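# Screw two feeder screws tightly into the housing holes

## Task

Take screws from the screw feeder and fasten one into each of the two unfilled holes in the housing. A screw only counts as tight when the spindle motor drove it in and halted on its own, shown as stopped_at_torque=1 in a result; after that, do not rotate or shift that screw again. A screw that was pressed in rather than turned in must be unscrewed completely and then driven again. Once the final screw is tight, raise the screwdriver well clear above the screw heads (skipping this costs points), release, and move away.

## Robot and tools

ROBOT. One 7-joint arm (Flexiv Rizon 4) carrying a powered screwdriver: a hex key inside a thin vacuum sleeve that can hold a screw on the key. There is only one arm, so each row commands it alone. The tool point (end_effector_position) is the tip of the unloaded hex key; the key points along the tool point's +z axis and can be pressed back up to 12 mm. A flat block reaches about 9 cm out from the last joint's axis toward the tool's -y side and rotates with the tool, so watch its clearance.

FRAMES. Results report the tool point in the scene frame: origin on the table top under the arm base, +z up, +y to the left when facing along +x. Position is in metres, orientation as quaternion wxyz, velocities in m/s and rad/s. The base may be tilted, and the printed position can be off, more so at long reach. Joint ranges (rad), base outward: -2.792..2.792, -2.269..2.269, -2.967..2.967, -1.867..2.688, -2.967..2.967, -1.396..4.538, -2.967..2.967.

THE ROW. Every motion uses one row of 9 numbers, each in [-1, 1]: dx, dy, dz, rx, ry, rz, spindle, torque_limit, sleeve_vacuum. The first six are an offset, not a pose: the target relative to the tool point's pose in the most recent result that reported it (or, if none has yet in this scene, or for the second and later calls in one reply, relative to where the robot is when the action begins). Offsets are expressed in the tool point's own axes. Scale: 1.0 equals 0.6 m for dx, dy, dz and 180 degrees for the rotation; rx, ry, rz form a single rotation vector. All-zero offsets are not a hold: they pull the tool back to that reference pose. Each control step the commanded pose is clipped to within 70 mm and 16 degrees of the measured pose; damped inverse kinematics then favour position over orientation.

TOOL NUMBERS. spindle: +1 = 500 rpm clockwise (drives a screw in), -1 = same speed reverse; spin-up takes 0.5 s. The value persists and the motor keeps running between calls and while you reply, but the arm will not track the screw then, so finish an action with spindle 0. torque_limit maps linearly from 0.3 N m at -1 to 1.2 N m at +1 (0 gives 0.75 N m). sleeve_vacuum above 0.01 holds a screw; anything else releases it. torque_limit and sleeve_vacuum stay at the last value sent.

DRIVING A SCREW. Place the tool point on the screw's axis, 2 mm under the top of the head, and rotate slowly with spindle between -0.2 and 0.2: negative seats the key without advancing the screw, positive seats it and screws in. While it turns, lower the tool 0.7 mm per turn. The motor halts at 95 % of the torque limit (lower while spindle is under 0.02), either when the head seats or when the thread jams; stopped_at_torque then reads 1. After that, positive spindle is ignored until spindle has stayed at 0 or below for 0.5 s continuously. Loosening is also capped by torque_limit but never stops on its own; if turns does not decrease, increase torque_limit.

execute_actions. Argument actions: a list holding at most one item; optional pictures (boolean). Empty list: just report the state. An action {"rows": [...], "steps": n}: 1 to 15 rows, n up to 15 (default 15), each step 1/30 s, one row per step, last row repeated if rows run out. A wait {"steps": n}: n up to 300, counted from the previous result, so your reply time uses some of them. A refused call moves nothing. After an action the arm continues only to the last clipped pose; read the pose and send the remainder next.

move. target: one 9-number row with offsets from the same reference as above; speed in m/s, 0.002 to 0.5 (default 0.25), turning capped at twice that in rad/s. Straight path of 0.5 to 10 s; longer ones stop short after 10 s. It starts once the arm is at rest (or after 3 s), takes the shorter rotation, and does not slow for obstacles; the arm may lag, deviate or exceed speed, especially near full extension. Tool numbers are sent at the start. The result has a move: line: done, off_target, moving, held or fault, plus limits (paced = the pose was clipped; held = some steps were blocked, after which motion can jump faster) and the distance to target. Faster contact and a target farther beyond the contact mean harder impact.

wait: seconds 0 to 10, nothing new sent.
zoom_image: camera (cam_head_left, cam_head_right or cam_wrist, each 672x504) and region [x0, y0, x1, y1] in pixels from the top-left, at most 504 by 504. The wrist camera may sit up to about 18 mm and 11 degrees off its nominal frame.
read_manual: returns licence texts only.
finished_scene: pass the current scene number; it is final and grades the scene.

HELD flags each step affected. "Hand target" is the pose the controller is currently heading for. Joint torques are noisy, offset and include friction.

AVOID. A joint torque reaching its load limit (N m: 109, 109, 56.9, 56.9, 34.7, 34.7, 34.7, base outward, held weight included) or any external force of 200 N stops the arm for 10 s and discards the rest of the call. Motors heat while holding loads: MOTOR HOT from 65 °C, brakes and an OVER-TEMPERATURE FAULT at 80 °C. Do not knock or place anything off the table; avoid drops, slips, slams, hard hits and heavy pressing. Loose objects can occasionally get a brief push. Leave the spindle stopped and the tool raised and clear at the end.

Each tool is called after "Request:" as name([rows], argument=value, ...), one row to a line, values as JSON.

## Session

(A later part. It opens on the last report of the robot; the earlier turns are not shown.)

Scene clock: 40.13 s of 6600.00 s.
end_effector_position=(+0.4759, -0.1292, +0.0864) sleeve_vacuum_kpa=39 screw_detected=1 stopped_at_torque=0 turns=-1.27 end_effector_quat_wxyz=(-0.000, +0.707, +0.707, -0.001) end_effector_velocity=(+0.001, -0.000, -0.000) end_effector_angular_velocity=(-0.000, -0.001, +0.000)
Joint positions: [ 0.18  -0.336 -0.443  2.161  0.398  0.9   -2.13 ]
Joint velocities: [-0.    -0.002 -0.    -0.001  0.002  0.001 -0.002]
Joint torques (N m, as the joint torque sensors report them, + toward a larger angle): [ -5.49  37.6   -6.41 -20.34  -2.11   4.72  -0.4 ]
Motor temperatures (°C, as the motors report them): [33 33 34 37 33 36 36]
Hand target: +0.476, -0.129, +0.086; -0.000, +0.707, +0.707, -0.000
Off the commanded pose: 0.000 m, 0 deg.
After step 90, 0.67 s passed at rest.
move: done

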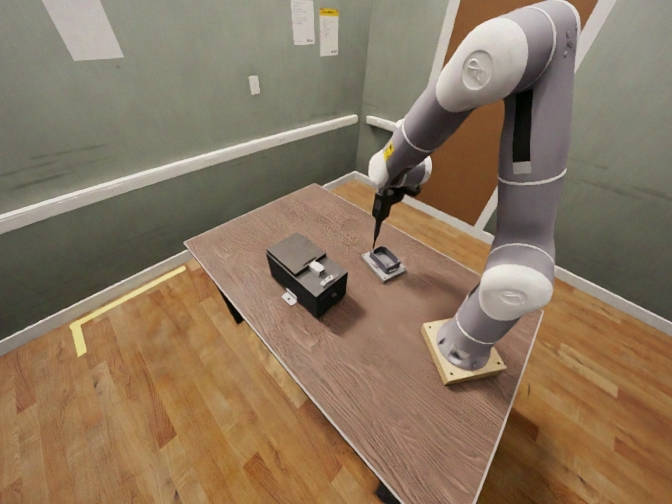

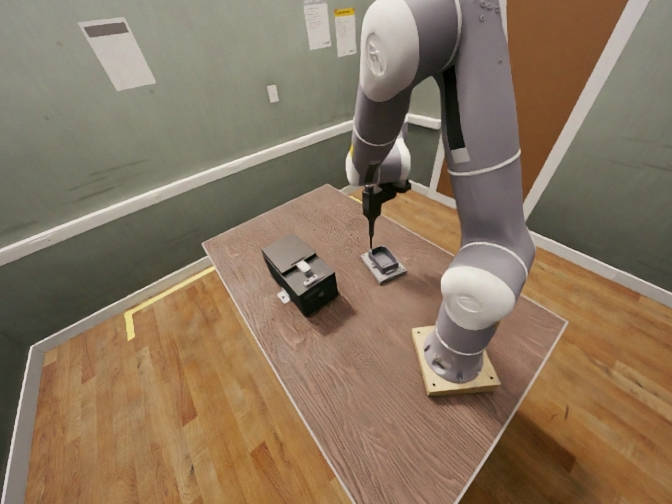

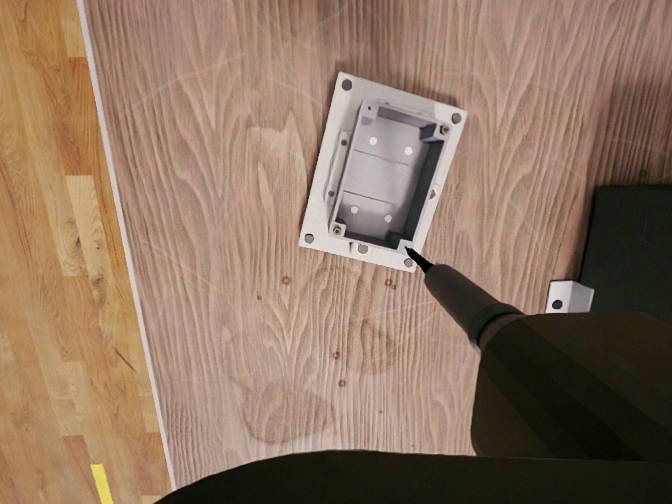

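Request:
move(target=[-0.0005,0.0005,0.009,0,0,0,0,0,1], speed=0.01)

Request:
move(target=[0,0,0.014,0,0,0,0.46,0,1], speed=0.003)

Request:
execute_actions([
  {"rows":[[0,0,0,0,0,0,0,0,1]],"steps":3},
], pictures=false)

Request:
zoom_image(camera="cam_wrist", region=[380, 220, 440, 280])

Scene clock: 45.20 s of 6600.00 s.
end_effector_position=(+0.4760, -0.1294, +0.0810) sleeve_vacuum_kpa=39 screw_detected=1 stopped_at_torque=0 turns=-1.27 end_effector_quat_wxyz=(-0.000, +0.707, +0.707, -0.001) end_effector_velocity=(+0.000, -0.000, -0.000) end_effector_angular_velocity=(-0.000, -0.001, -0.000)
Joint positions: [ 0.177 -0.351 -0.438  2.158  0.411  0.909 -2.139]
Joint velocities: [ 0.    -0.001 -0.001 -0.001  0.002  0.001 -0.001]
Joint torques (N m, as the joint torque sensors report them, + toward a larger angle): [ -5.    38.69  -6.4  -20.09  -1.99   4.64  -0.32]
Motor temperatures (°C, as the motors report them): [33 33 34 37 33 36 36]
Hand target: +0.476, -0.129, +0.081; -0.000, +0.707, +0.707, -0.001
Off the commanded pose: 0.000 m, 0 deg.
After step 90, 1.30 s passed at rest.
move: done

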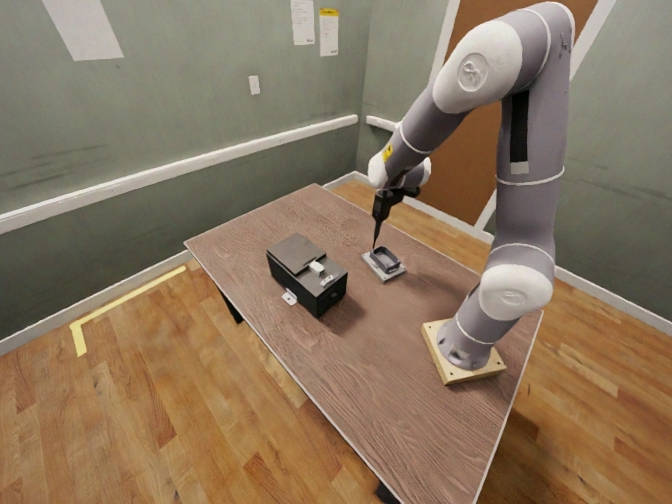

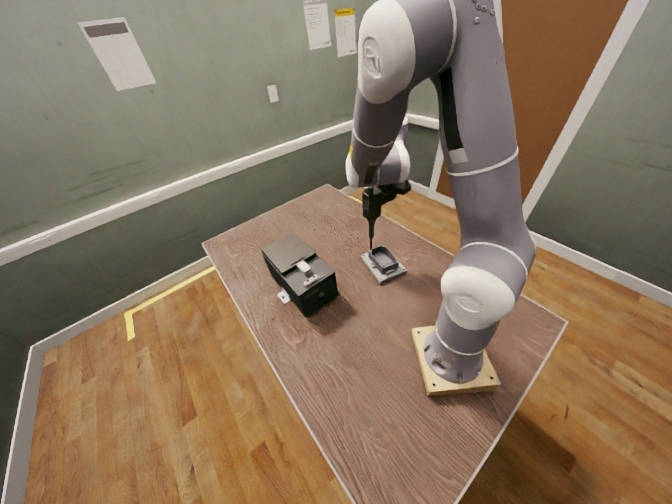

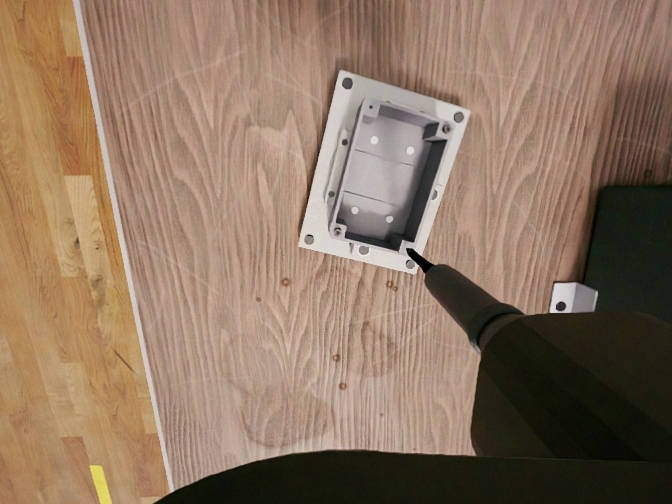

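Scene clock: 48.23 s of 6600.00 s.
end_effector_position=(+0.4763, -0.1294, +0.0729) sleeve_vacuum_kpa=40 screw_detected=1 stopped_at_torque=0 turns=9.98 end_effector_quat_wxyz=(-0.000, +0.707, +0.707, -0.001) end_effector_velocity=(+0.000, -0.000, -0.000) end_effector_angular_velocity=(-0.000, -0.000, -0.000)
Joint positions: [ 0.173 -0.374 -0.431  2.154  0.43   0.924 -2.152]
Joint velocities: [-0.    -0.001 -0.    -0.     0.001  0.    -0.   ]
Joint torques (N m, as the joint torque sensors report them, + toward a larger angle): [ -4.47  36.44  -6.25 -17.93  -1.72   4.21  -0.24]
Motor temperatures (°C, as the motors report them): [33 33 34 37 33 36 36]
Hand target: +0.476, -0.129, +0.073; -0.000, +0.707, +0.707, -0.001
Off the commanded pose: 0.000 m, 0 deg.
move: done

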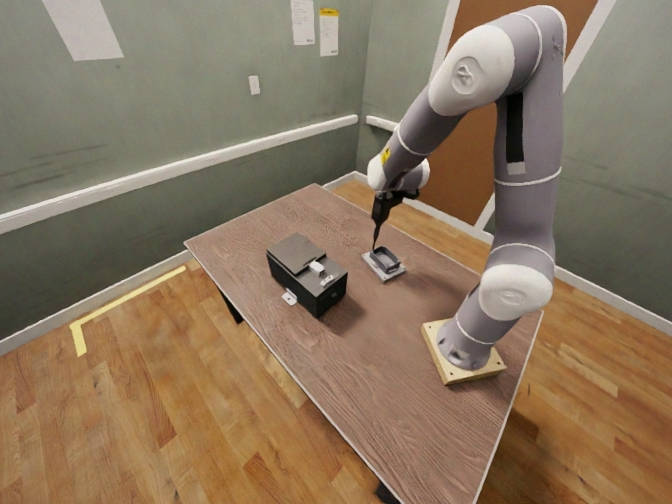

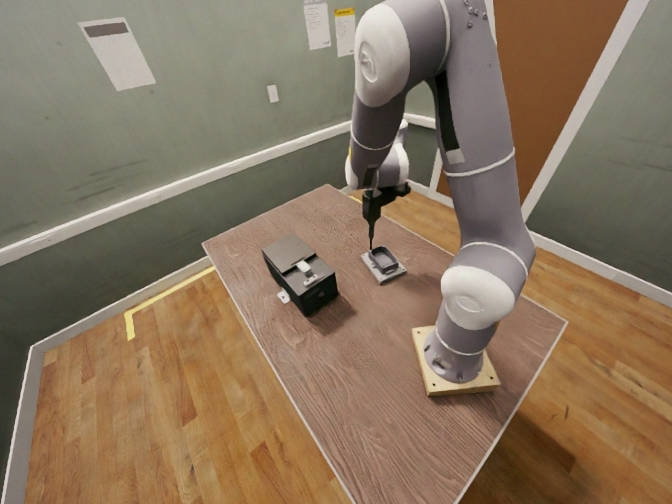

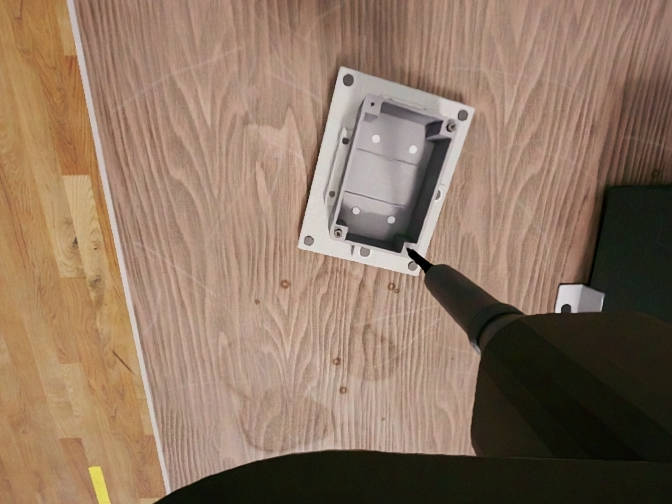

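Scene clock: 48.33 s of 6600.00 s.
end_effector_position=(+0.4764, -0.1294, +0.0730) sleeve_vacuum_kpa=40 screw_detected=1 stopped_at_torque=0 turns=9.98 end_effector_quat_wxyz=(-0.000, +0.707, +0.707, -0.000) end_effector_velocity=(+0.000, -0.000, +0.000) end_effector_angular_velocity=(-0.000, -0.001, -0.000)
Joint positions: [ 0.173 -0.374 -0.431  2.154  0.43   0.924 -2.152]
Joint velocities: [ 0.  0. -0. -0.  0.  0.  0.]
Joint torques (N m, as the joint torque sensors report them, + toward a larger angle): [ -3.92  39.32  -7.29 -18.35  -2.05   4.16   0.08]
Motor temperatures (°C, as the motors report them): [33 33 34 37 33 36 36]
Hand target: +0.476, -0.129, +0.073; -0.000, +0.707, +0.707, -0.001
Off the commanded pose: 0.000 m, 0 deg.
Steps of this call (steps 1 to 3: all 3 steps of this action). Readings (end_effector_position | what the end effector reports):
1: (+0.4763, -0.1294, +0.0729) | sleeve_vacuum_kpa=40 screw_detected=1 stopped_at_torque=0 turns=9.98
2: (+0.4764, -0.1294, +0.0730) | sleeve_vacuum_kpa=40 screw_detected=1 stopped_at_torque=0 turns=9.98
3: the state above

Region (380, 220, 440, 280) of cam_wrist's 672x504 image, scaled by 8.400, with more detail than that image has.

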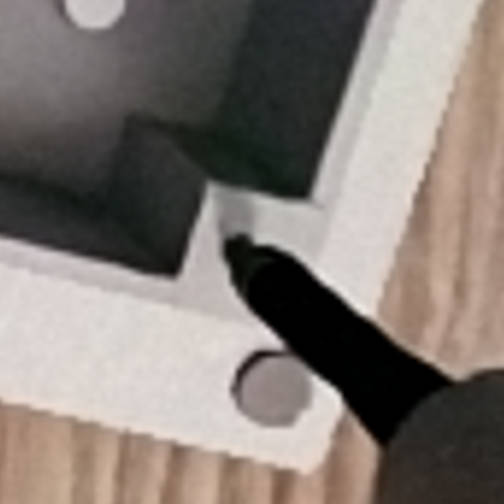

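Request:
move(target=[0.0015,0.0007,-0.008,0,0,0,0,0,1], speed=0.01)

Request:
zoom_image(camera="cam_wrist", region=[380, 220, 440, 280])

Scene clock: 56.53 s of 6600.00 s.
end_effector_position=(+0.4771, -0.1286, +0.0778) sleeve_vacuum_kpa=40 screw_detected=1 stopped_at_torque=0 turns=9.98 end_effector_quat_wxyz=(+0.000, +0.707, +0.707, -0.000) end_effector_velocity=(-0.001, +0.000, +0.000) end_effector_angular_velocity=(+0.000, +0.002, -0.000)
Joint positions: [ 0.177 -0.361 -0.436  2.156  0.419  0.916 -2.142]
Joint velocities: [-0.     0.001  0.     0.001 -0.002 -0.002  0.001]
Joint torques (N m, as the joint torque sensors report them, + toward a larger angle): [ -2.13  40.01  -7.85 -18.47  -2.36   3.16   0.75]
Motor temperatures (°C, as the motors report them): [33 34 34 37 33 36 36]
Hand target: +0.477, -0.129, +0.078; -0.000, +0.707, +0.707, -0.000
Off the commanded pose: 0.000 m, 0 deg.
After step 90, 4.50 s passed at rest.
move: done

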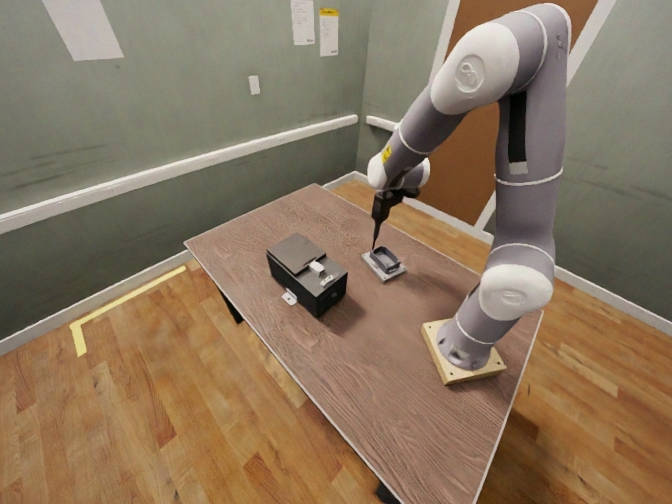

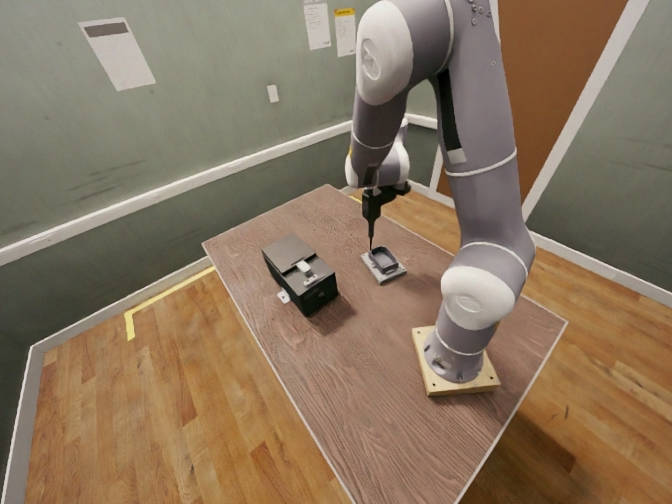

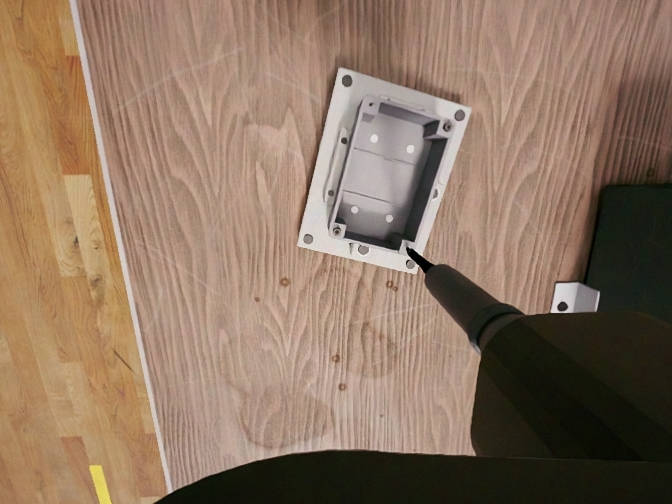

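Region (380, 220, 440, 280) of cam_wrist's 672x504 image, scaled by 8.400, with more detail than that image has.

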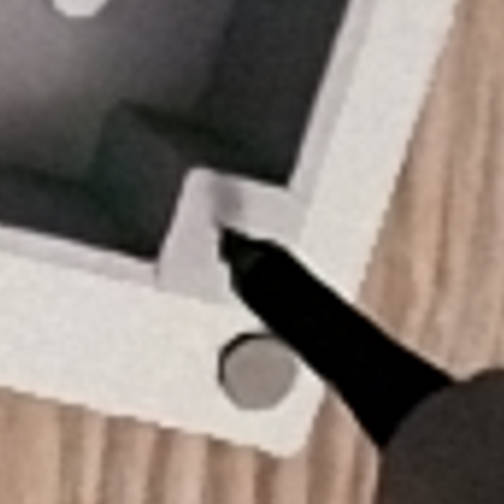

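Request:
move(target=[0,-0.0004,0.012,0,0,0,0.3,0,1], speed=0.002)

Request:
execute_actions([
  {"rows":[[0,0,0,0,0,0,0,0,1]],"steps":3},
], pictures=false)

Request:
zoom_image(camera="cam_wrist", region=[380, 220, 440, 280])

Scene clock: 67.27 s of 6600.00 s.
end_effector_position=(+0.4770, -0.1284, +0.0708) sleeve_vacuum_kpa=40 screw_detected=1 stopped_at_torque=0 turns=19.42 end_effector_quat_wxyz=(+0.000, +0.707, +0.707, -0.000) end_effector_velocity=(-0.000, +0.000, -0.000) end_effector_angular_velocity=(+0.001, +0.000, +0.000)
Joint positions: [ 0.175 -0.379 -0.43   2.153  0.437  0.929 -2.154]
Joint velocities: [-0.     0.     0.     0.     0.001 -0.    -0.   ]
Joint torques (N m, as the joint torque sensors report them, + toward a larger angle): [ -6.04  36.36  -7.66 -18.18  -2.04   4.76  -0.2 ]
Motor temperatures (°C, as the motors report them): [33 34 34 37 33 36 36]
Hand target: +0.477, -0.129, +0.071; +0.000, +0.707, +0.707, -0.000
Off the commanded pose: 0.000 m, 0 deg.
After step 90, 3.90 s passed at rest.
move: done

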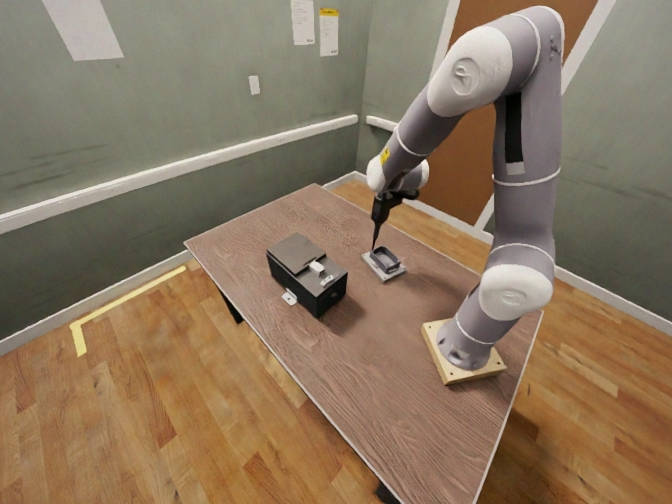

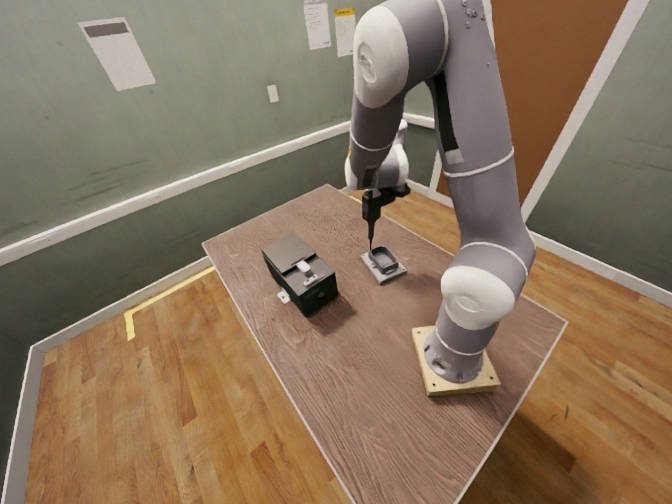

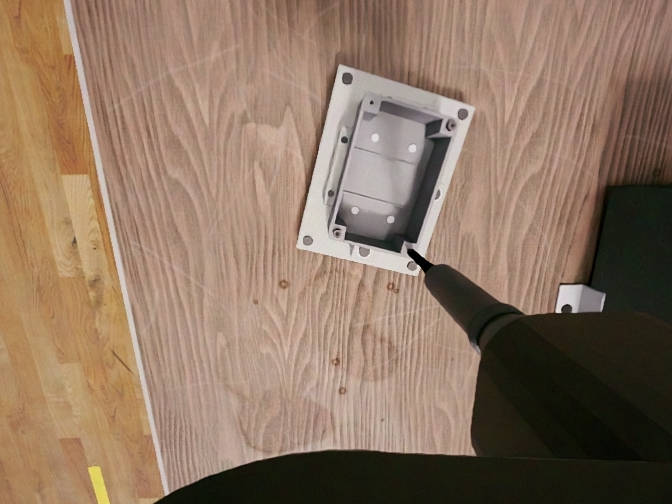

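Scene clock: 67.37 s of 6600.00 s.
end_effector_position=(+0.4771, -0.1284, +0.0708) sleeve_vacuum_kpa=40 screw_detected=1 stopped_at_torque=0 turns=19.42 end_effector_quat_wxyz=(+0.000, +0.707, +0.707, -0.000) end_effector_velocity=(+0.000, -0.000, +0.000) end_effector_angular_velocity=(-0.000, -0.001, +0.000)
Joint positions: [ 0.175 -0.379 -0.43   2.153  0.437  0.929 -2.154]
Joint velocities: [ 0.     0.001 -0.     0.    -0.     0.     0.   ]
Joint torques (N m, as the joint torque sensors report them, + toward a larger angle): [ -4.19  38.64  -7.73 -18.27  -2.26   4.12   0.  ]
Motor temperatures (°C, as the motors report them): [33 34 34 37 33 36 36]
Hand target: +0.477, -0.128, +0.071; +0.000, +0.707, +0.707, -0.000
Off the commanded pose: 0.000 m, 0 deg.
Steps of this call (steps 1 to 3: all 3 steps of this action). Readings (end_effector_position | what the end effector reports):
1: (+0.4770, -0.1284, +0.0708) | sleeve_vacuum_kpa=40 screw_detected=1 stopped_at_torque=0 turns=19.42
2: (+0.4771, -0.1284, +0.0708) | sleeve_vacuum_kpa=40 screw_detected=1 stopped_at_torque=0 turns=19.42
3: the state above

Region (380, 220, 440, 280) of cam_wrist's 672x504 image, scaled by 8.400, with more detail than that image has.

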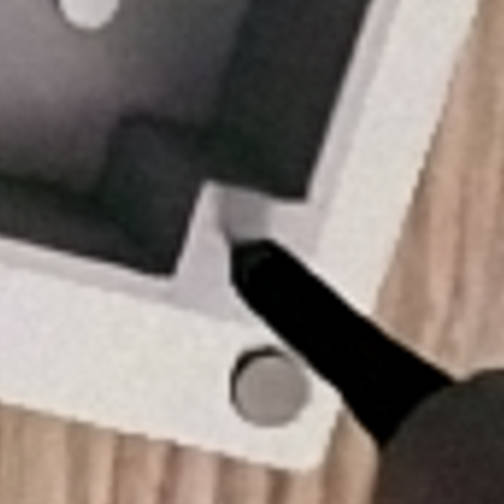

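Request:
move(target=[0.0003,0,0.0125,0,0,0,0.32,0,1], speed=0.002)

Request:
execute_actions([
  {"rows":[[0,0,0,0,0,0,0,0,1]],"steps":3},
], pictures=false)

Scene clock: 75.37 s of 6600.00 s.
end_effector_position=(+0.4772, -0.1281, +0.0635) sleeve_vacuum_kpa=40 screw_detected=1 stopped_at_torque=1 turns=28.29 end_effector_quat_wxyz=(+0.000, +0.707, +0.707, -0.000) end_effector_velocity=(-0.000, -0.000, -0.000) end_effector_angular_velocity=(-0.000, -0.000, -0.000)
Joint positions: [ 0.172 -0.399 -0.423  2.149  0.454  0.942 -2.166]
Joint velocities: [ 0.    -0.    -0.     0.     0.001  0.001 -0.   ]
Joint torques (N m, as the joint torque sensors report them, + toward a larger angle): [ -4.66  37.8   -6.96 -17.89  -1.87   4.74   0.06]
Motor temperatures (°C, as the motors report them): [33 34 34 37 33 36 36]
Hand target: +0.477, -0.128, +0.063; +0.000, +0.707, +0.707, -0.000
Off the commanded pose: 0.000 m, 0 deg.
After step 90, 1.03 s passed at rest.
move: done

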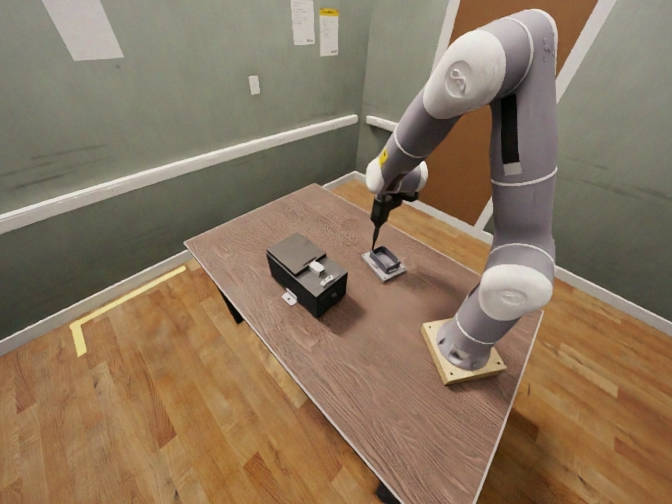

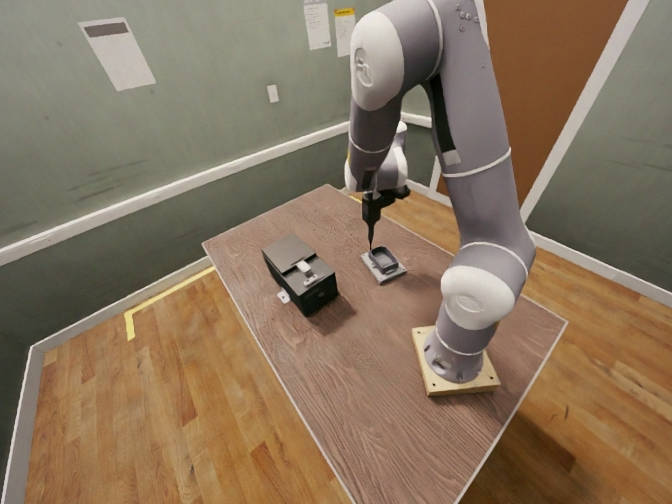

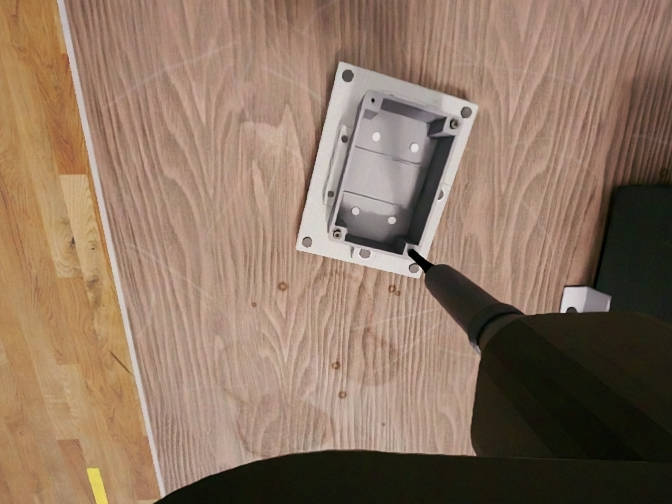

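Scene clock: 75.47 s of 6600.00 s.
end_effector_position=(+0.4772, -0.1281, +0.0635) sleeve_vacuum_kpa=40 screw_detected=1 stopped_at_torque=1 turns=28.29 end_effector_quat_wxyz=(+0.000, +0.707, +0.707, -0.000) end_effector_velocity=(-0.000, -0.000, +0.000) end_effector_angular_velocity=(+0.000, +0.000, -0.001)
Joint positions: [ 0.172 -0.399 -0.423  2.149  0.454  0.942 -2.166]
Joint velocities: [-0.     0.    -0.    -0.     0.    -0.001  0.   ]
Joint torques (N m, as the joint torque sensors report them, + toward a larger angle): [ -4.71  39.14  -7.52 -18.09  -2.07   4.28   0.06]
Motor temperatures (°C, as the motors report them): [33 34 34 37 33 36 36]
Hand target: +0.477, -0.128, +0.063; +0.000, +0.707, +0.707, -0.000
Off the commanded pose: 0.000 m, 0 deg.
Steps of this call (steps 1 to 3: all 3 steps of this action). Readings (end_effector_position | what the end effector reports):
1: (+0.4772, -0.1281, +0.0635) | sleeve_vacuum_kpa=40 screw_detected=1 stopped_at_torque=1 turns=28.29
2: (+0.4772, -0.1281, +0.0635) | sleeve_vacuum_kpa=40 screw_detected=1 stopped_at_torque=1 turns=28.29
3: the state above

Next screw ≈(.444,.204).

Request:
move(target=[0,0,-0.198,0,0,0,0,0,0], speed=0.15)

Request:
move(target=[0.553,-0.056,0,0,0,0,0,0,1])

Request:
zoom_image(camera="cam_wrist", region=[380, 220, 440, 280])

Scene clock: 80.07 s of 6600.00 s.
end_effector_position=(+0.4773, -0.1283, +0.1824) sleeve_vacuum_kpa=0 screw_detected=0 stopped_at_torque=1 turns=28.29 end_effector_quat_wxyz=(+0.000, +0.707, +0.707, +0.000) end_effector_velocity=(-0.001, +0.000, +0.001) end_effector_angular_velocity=(-0.000, +0.002, -0.000)
Joint positions: [ 0.205 -0.097 -0.497  2.15   0.196  0.694 -1.99 ]
Joint velocities: [ 0.     0.002 -0.     0.    -0.002 -0.003  0.002]
Joint torques (N m, as the joint torque sensors report them, + toward a larger angle): [ -3.19  34.77  -3.84 -25.97  -3.18   3.49   0.22]
Motor temperatures (°C, as the motors report them): [33 35 34 37 33 36 36]
Hand target: +0.477, -0.128, +0.182; -0.000, +0.707, +0.707, +0.000
Off the commanded pose: 0.000 m, 0 deg.
After step 90, 0.40 s passed at rest.
move: done

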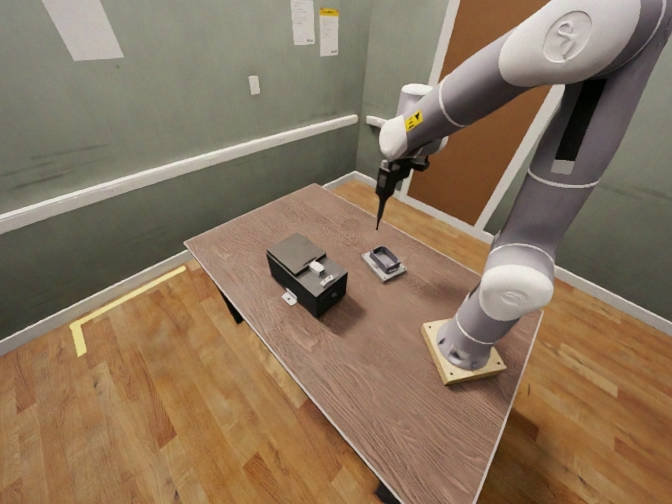

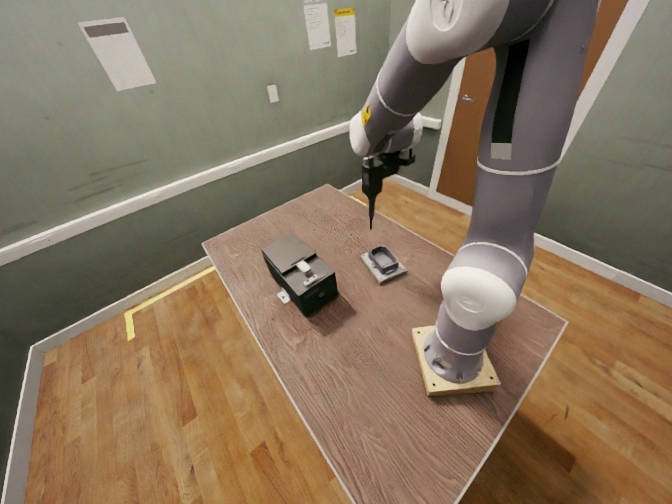

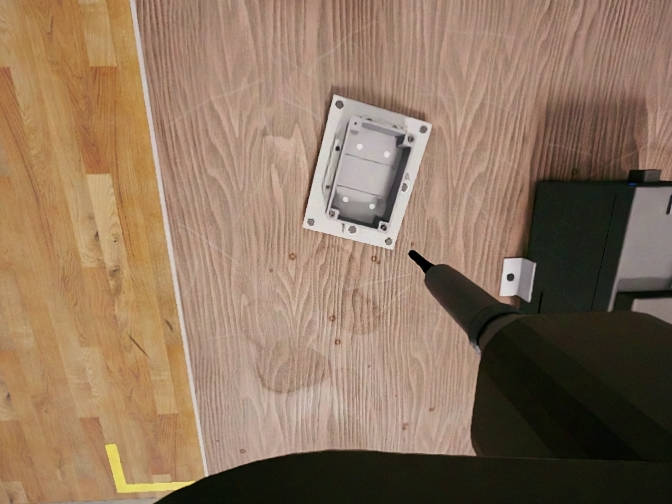

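Scene clock: 81.87 s of 6600.00 s.
end_effector_position=(+0.4446, +0.2045, +0.1828) sleeve_vacuum_kpa=14 screw_detected=0 stopped_at_torque=1 turns=28.29 end_effector_quat_wxyz=(-0.001, +0.708, +0.707, +0.000) end_effector_velocity=(+0.000, +0.001, -0.000) end_effector_angular_velocity=(-0.001, -0.000, -0.001)
Joint positions: [ 0.532  0.125 -0.043  2.335  0.06   0.739 -1.126]
Joint velocities: [ 0.001 -0.001  0.001 -0.001 -0.001 -0.     0.004]
Joint torques (N m, as the joint torque sensors report them, + toward a larger angle): [ -0.69  27.67   0.05 -26.87  -3.15   5.53   0.11]
Motor temperatures (°C, as the motors report them): [33 35 34 37 33 36 36]
Hand target: +0.445, +0.205, +0.183; -0.001, +0.707, +0.707, +0.001
Off the commanded pose: 0.001 m, 0 deg.
move: done

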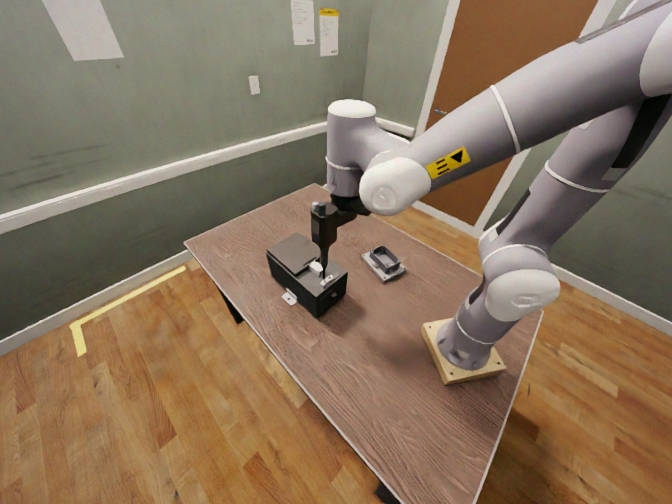

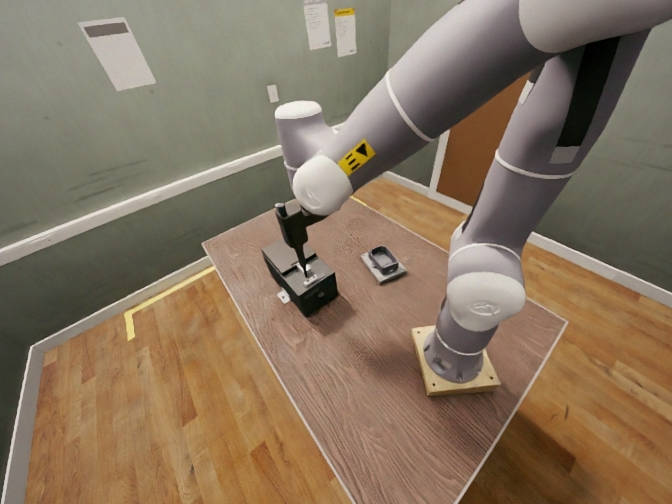

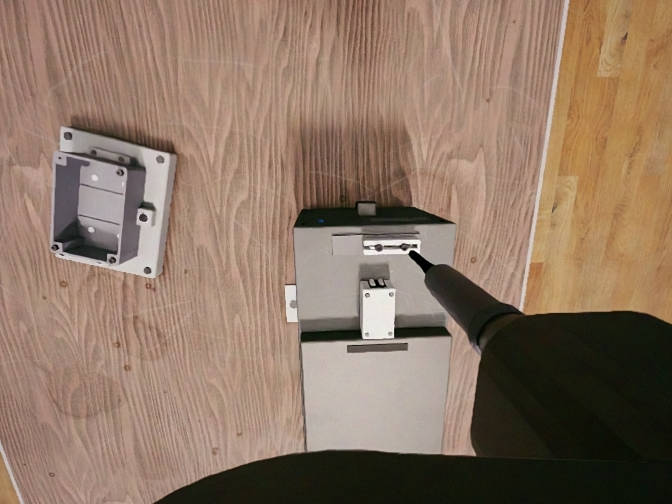

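Region (380, 220, 440, 280) of cam_wrist's 672x504 image, scaled by 8.400, with more detail than that image has.

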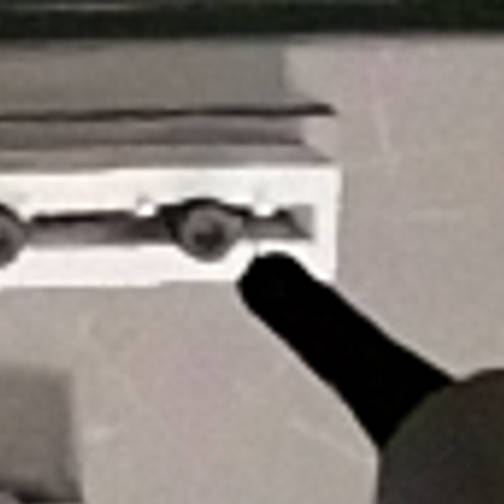

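Want (227,235); at (208,231).

Request:
move(target=[-0.0034,-0.0008,0.013,0,0,0,0,0,1], speed=0.02)

Request:
zoom_image(camera="cam_wrist", region=[380, 220, 440, 280])

Request:
move(target=[0,0,0.0152,0,0,0,-0.1,0,1], speed=0.007)

Request:
execute_actions([
  {"rows":[[0,0,0,0,0,0,0,0,1]],"steps":3},
], pictures=false)

Scene clock: 87.40 s of 6600.00 s.
end_effector_position=(+0.4441, +0.2026, +0.1751) sleeve_vacuum_kpa=14 screw_detected=0 stopped_at_torque=1 turns=28.29 end_effector_quat_wxyz=(-0.001, +0.707, +0.707, +0.000) end_effector_velocity=(+0.000, -0.000, -0.000) end_effector_angular_velocity=(+0.000, -0.001, -0.000)
Joint positions: [ 0.532  0.111 -0.045  2.347  0.062  0.764 -1.131]
Joint velocities: [ 0.    -0.001 -0.     0.001  0.     0.003 -0.001]
Joint torques (N m, as the joint torque sensors report them, + toward a larger angle): [ -2.55  28.42  -1.4  -25.43  -2.36   5.4   -0.14]
Motor temperatures (°C, as the motors report them): [33 35 34 37 33 36 36]
Hand target: +0.444, +0.202, +0.175; -0.001, +0.708, +0.707, +0.000
Off the commanded pose: 0.000 m, 0 deg.
After step 90, 1.83 s passed at rest.
move: done

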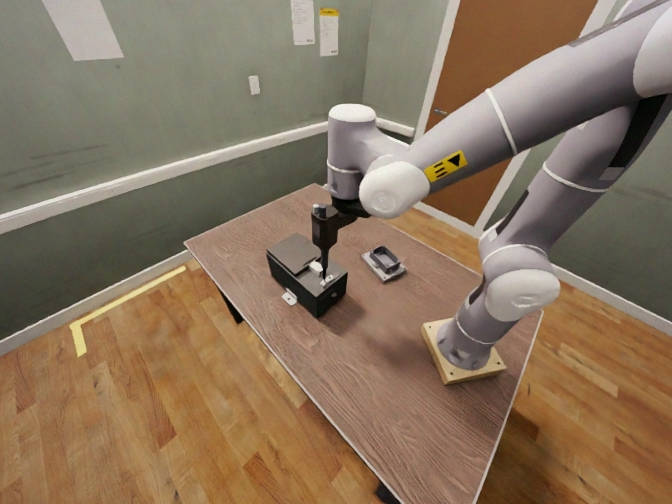

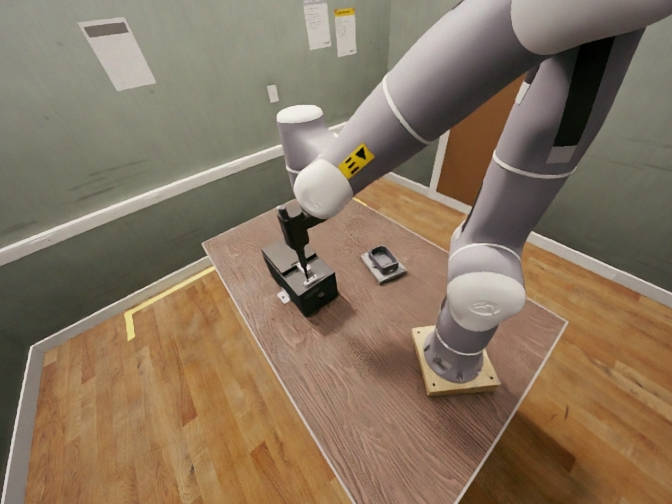

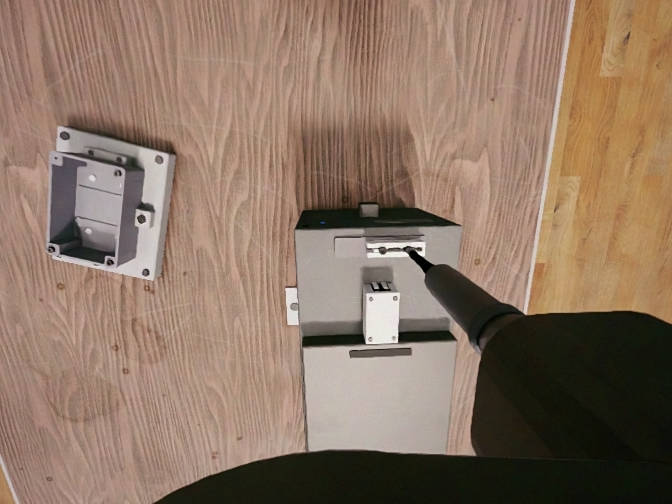

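Region (380, 220, 440, 280) of cam_wrist's 672x504 image, scaled by 8.400, with more detail than that image has.

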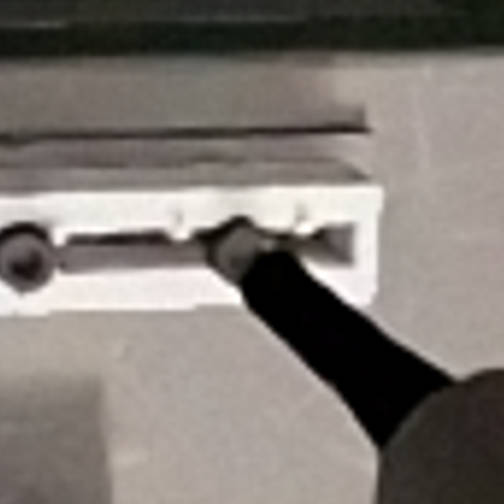

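Scene clock: 88.93 s of 6600.00 s.
end_effector_position=(+0.4442, +0.2025, +0.1662) sleeve_vacuum_kpa=39 screw_detected=1 stopped_at_torque=1 turns=27.02 end_effector_quat_wxyz=(-0.001, +0.708, +0.707, +0.000) end_effector_velocity=(+0.000, +0.000, -0.000) end_effector_angular_velocity=(+0.000, -0.001, +0.001)
Joint positions: [ 0.533  0.092 -0.045  2.356  0.064  0.793 -1.133]
Joint velocities: [-0.    -0.     0.     0.    -0.     0.002 -0.   ]
Joint torques (N m, as the joint torque sensors report them, + toward a larger angle): [ -0.58  27.51  -0.5  -24.03  -2.39   5.38   0.05]
Motor temperatures (°C, as the motors report them): [33 34 34 37 33 36 36]
Hand target: +0.444, +0.203, +0.166; -0.001, +0.707, +0.707, +0.000
Off the commanded pose: 0.000 m, 0 deg.
move: done

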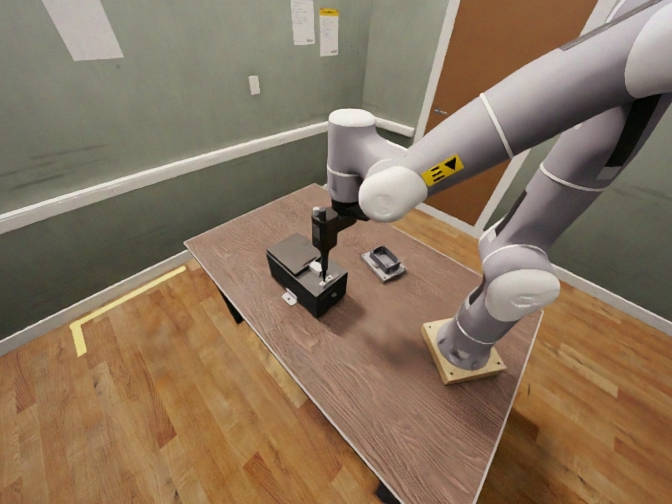

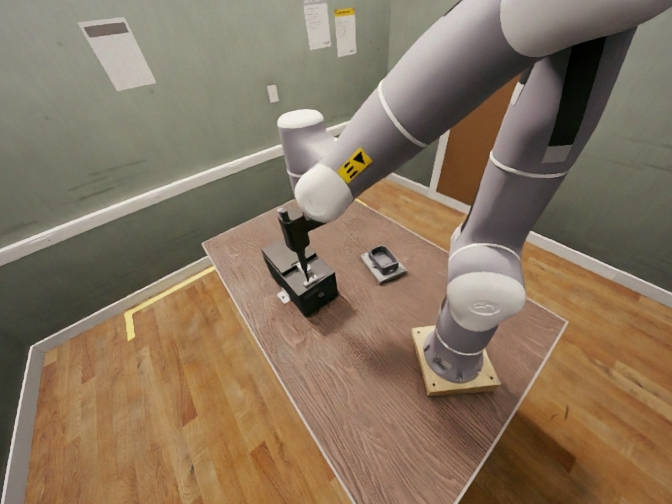

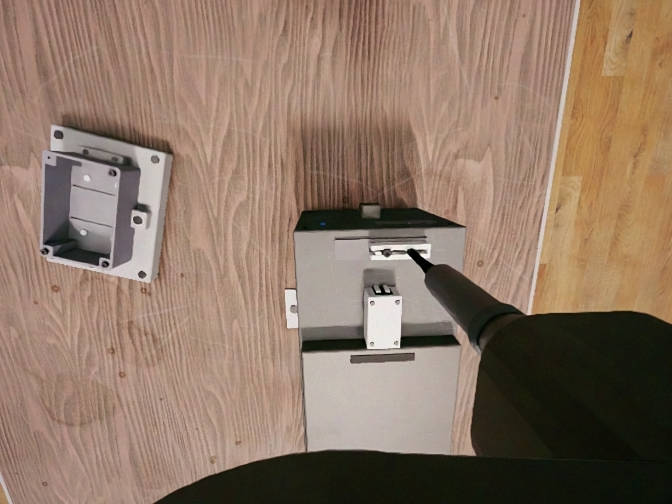

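Scene clock: 89.03 s of 6600.00 s.
end_effector_position=(+0.4442, +0.2025, +0.1662) sleeve_vacuum_kpa=39 screw_detected=1 stopped_at_torque=1 turns=27.02 end_effector_quat_wxyz=(-0.001, +0.708, +0.707, +0.000) end_effector_velocity=(-0.000, -0.000, -0.000) end_effector_angular_velocity=(-0.000, +0.001, +0.000)
Joint positions: [ 0.533  0.092 -0.045  2.356  0.064  0.794 -1.133]
Joint velocities: [ 0.     0.    -0.     0.    -0.    -0.001 -0.   ]
Joint torques (N m, as the joint torque sensors report them, + toward a larger angle): [ -1.49  28.95  -1.19 -25.18  -2.47   5.12   0.14]
Motor temperatures (°C, as the motors report them): [33 34 34 37 33 36 36]
Hand target: +0.444, +0.203, +0.166; -0.001, +0.708, +0.707, +0.000
Off the commanded pose: 0.000 m, 0 deg.
Steps of this call (steps 1 to 3: all 3 steps of this action). Readings (end_effector_position | what the end effector reports):
1: (+0.4442, +0.2025, +0.1662) | sleeve_vacuum_kpa=39 screw_detected=1 stopped_at_torque=1 turns=27.02
2: (+0.4442, +0.2025, +0.1662) | sleeve_vacuum_kpa=39 screw_detected=1 stopped_at_torque=1 turns=27.02
3: the state above


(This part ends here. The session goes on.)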